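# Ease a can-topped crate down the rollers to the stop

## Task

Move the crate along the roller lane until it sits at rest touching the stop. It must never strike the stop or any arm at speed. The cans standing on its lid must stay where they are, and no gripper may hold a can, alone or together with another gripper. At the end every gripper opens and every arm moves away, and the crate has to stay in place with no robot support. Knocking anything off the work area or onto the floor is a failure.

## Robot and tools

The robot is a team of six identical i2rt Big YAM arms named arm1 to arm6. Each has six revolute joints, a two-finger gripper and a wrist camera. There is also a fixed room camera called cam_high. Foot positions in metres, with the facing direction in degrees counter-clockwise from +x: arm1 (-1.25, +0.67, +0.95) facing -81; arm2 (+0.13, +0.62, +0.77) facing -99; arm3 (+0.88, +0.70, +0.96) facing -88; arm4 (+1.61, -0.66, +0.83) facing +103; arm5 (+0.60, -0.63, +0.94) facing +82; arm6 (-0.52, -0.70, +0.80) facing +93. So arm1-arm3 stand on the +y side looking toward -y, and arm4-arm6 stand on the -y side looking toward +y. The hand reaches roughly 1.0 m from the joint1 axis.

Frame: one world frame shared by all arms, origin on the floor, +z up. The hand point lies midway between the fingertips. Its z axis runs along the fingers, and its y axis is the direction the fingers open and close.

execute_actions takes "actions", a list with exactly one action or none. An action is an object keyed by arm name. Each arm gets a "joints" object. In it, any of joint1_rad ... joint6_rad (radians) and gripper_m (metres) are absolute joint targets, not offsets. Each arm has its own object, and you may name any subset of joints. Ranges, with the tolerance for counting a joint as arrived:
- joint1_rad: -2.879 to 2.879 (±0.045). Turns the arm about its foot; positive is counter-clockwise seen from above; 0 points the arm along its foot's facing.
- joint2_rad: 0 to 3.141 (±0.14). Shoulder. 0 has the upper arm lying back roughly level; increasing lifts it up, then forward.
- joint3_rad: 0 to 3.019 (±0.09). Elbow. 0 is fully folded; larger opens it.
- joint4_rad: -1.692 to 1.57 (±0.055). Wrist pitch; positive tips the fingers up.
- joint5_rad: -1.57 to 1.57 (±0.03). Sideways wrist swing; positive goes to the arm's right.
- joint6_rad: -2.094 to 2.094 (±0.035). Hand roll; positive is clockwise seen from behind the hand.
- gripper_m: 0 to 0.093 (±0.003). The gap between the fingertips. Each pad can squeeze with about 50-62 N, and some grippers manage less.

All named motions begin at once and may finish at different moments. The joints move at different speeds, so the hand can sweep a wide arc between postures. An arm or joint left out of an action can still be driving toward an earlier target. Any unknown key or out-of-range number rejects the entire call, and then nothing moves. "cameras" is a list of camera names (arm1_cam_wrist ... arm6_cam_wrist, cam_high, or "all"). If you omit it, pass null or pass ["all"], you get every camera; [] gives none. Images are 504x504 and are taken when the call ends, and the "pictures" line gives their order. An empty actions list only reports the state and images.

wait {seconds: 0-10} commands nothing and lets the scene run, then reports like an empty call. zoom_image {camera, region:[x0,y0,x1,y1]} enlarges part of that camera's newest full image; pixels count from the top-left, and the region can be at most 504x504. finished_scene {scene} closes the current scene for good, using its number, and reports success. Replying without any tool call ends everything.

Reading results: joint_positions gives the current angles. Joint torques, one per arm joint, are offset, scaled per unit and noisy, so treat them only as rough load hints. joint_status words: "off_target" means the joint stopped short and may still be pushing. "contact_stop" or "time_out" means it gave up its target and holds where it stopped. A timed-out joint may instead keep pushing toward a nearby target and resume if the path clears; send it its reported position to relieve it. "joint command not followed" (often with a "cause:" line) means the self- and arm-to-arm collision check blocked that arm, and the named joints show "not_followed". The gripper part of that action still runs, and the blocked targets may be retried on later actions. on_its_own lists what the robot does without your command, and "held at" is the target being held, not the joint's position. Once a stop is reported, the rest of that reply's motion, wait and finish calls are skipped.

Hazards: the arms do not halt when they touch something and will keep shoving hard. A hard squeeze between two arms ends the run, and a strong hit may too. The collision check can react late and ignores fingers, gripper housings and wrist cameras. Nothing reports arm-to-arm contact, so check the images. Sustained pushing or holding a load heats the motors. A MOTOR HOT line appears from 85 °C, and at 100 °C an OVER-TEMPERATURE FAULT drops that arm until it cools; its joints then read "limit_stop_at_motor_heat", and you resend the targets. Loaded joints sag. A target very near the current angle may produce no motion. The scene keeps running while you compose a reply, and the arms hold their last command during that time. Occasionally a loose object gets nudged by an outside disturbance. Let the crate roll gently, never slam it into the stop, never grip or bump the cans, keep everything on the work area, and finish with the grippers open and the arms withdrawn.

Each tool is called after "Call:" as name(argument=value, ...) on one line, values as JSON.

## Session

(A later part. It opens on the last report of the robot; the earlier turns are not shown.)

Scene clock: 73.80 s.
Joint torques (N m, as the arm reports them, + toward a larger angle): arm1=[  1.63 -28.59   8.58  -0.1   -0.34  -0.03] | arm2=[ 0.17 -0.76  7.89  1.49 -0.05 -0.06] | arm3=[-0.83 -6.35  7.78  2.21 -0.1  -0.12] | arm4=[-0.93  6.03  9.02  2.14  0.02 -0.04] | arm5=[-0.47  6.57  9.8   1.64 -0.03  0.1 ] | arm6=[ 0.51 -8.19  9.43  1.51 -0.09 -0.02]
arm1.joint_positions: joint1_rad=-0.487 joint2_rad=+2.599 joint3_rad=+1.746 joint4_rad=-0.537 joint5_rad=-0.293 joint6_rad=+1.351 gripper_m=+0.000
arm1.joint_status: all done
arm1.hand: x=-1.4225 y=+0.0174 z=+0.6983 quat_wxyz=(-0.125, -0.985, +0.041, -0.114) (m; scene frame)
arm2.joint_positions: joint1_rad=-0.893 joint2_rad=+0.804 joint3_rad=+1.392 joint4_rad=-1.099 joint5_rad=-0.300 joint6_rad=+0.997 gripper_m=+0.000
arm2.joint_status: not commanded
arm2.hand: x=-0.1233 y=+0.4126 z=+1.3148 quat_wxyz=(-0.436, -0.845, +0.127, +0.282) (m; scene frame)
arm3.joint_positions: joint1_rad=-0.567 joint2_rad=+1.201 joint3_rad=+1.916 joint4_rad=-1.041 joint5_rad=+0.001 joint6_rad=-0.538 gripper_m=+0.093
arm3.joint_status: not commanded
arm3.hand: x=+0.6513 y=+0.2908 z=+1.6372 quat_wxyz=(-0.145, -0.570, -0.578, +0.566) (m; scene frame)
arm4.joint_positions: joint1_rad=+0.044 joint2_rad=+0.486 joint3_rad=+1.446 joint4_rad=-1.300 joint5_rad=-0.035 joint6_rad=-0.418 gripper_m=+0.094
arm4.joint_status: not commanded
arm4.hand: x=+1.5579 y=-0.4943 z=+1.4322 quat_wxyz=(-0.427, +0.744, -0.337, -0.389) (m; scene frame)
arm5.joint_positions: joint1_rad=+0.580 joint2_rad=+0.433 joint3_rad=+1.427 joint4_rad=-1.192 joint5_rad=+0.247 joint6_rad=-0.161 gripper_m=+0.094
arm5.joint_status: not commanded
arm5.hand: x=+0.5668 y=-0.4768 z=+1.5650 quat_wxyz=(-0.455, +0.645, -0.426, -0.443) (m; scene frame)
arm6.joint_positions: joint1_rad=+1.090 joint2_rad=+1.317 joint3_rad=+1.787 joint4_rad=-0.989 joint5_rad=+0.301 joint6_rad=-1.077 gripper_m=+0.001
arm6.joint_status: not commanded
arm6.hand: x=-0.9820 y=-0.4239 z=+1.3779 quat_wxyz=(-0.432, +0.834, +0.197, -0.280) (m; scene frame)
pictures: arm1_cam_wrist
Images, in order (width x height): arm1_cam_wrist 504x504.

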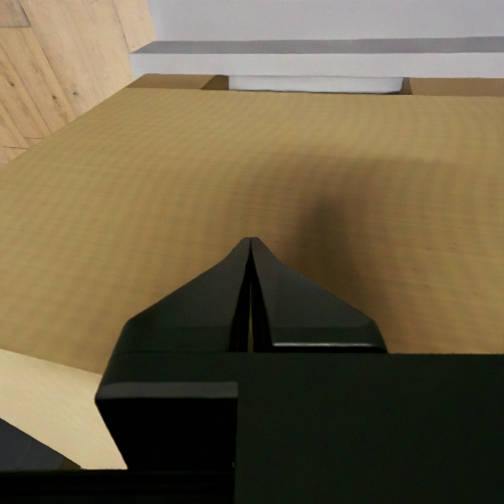

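Call:
execute_actions(actions=[{"arm1":{"joints":{"joint1_rad":-1.1,"joint2_rad":2.0}}}], cameras=[])

Call:
finished_scene(scene=2)

Scene clock: 76.40 s.
Joint torques (N m, as the arm reports them, + toward a larger angle): arm1=[  0.   -26.08  11.23   0.95  -0.06  -0.08] | arm2=[ 0.17 -0.73  7.88  1.49 -0.05 -0.06] | arm3=[-0.88 -6.32  7.8   2.24 -0.1  -0.12] | arm4=[-0.87  5.39  9.1   2.14 -0.01 -0.07] | arm5=[-0.96  6.34  9.46  1.76 -0.07  0.15] | arm6=[ 0.47 -8.2   9.44  1.49 -0.1  -0.03]
arm1.joint_positions: joint1_rad=-1.090 joint2_rad=+2.007 joint3_rad=+1.763 joint4_rad=-0.542 joint5_rad=-0.298 joint6_rad=+1.351 gripper_m=+0.000
arm1.joint_status: all done
arm1.hand: x=-1.8475 y=+0.1649 z=+1.1384 quat_wxyz=(-0.391, -0.877, +0.265, +0.092) (m; scene frame)
arm2.joint_positions: joint1_rad=-0.893 joint2_rad=+0.804 joint3_rad=+1.392 joint4_rad=-1.099 joint5_rad=-0.300 joint6_rad=+0.997 gripper_m=+0.000
arm2.joint_status: not commanded
arm2.hand: x=-0.1233 y=+0.4126 z=+1.3148 quat_wxyz=(-0.436, -0.845, +0.127, +0.282) (m; scene frame)
arm3.joint_positions: joint1_rad=-0.567 joint2_rad=+1.201 joint3_rad=+1.916 joint4_rad=-1.041 joint5_rad=+0.001 joint6_rad=-0.538 gripper_m=+0.093
arm3.joint_status: not commanded
arm3.hand: x=+0.6513 y=+0.2908 z=+1.6372 quat_wxyz=(-0.145, -0.570, -0.578, +0.566) (m; scene frame)
arm4.joint_positions: joint1_rad=+0.044 joint2_rad=+0.486 joint3_rad=+1.446 joint4_rad=-1.300 joint5_rad=-0.035 joint6_rad=-0.418 gripper_m=+0.094
arm4.joint_status: not commanded
arm4.hand: x=+1.5579 y=-0.4943 z=+1.4322 quat_wxyz=(-0.427, +0.744, -0.337, -0.389) (m; scene frame)
arm5.joint_positions: joint1_rad=+0.580 joint2_rad=+0.433 joint3_rad=+1.427 joint4_rad=-1.192 joint5_rad=+0.247 joint6_rad=-0.161 gripper_m=+0.094
arm5.joint_status: not commanded
arm5.hand: x=+0.5668 y=-0.4768 z=+1.5650 quat_wxyz=(-0.455, +0.645, -0.426, -0.443) (m; scene frame)
arm6.joint_positions: joint1_rad=+1.090 joint2_rad=+1.317 joint3_rad=+1.787 joint4_rad=-0.989 joint5_rad=+0.301 joint6_rad=-1.077 gripper_m=+0.001
arm6.joint_status: not commanded
arm6.hand: x=-0.9820 y=-0.4239 z=+1.3779 quat_wxyz=(-0.432, +0.834, +0.197, -0.280) (m; scene frame)
pictures: none
No camera images: the call's "cameras" was empty. Leave "cameras" out to get every camera's image.

The scene is finished: the task was done.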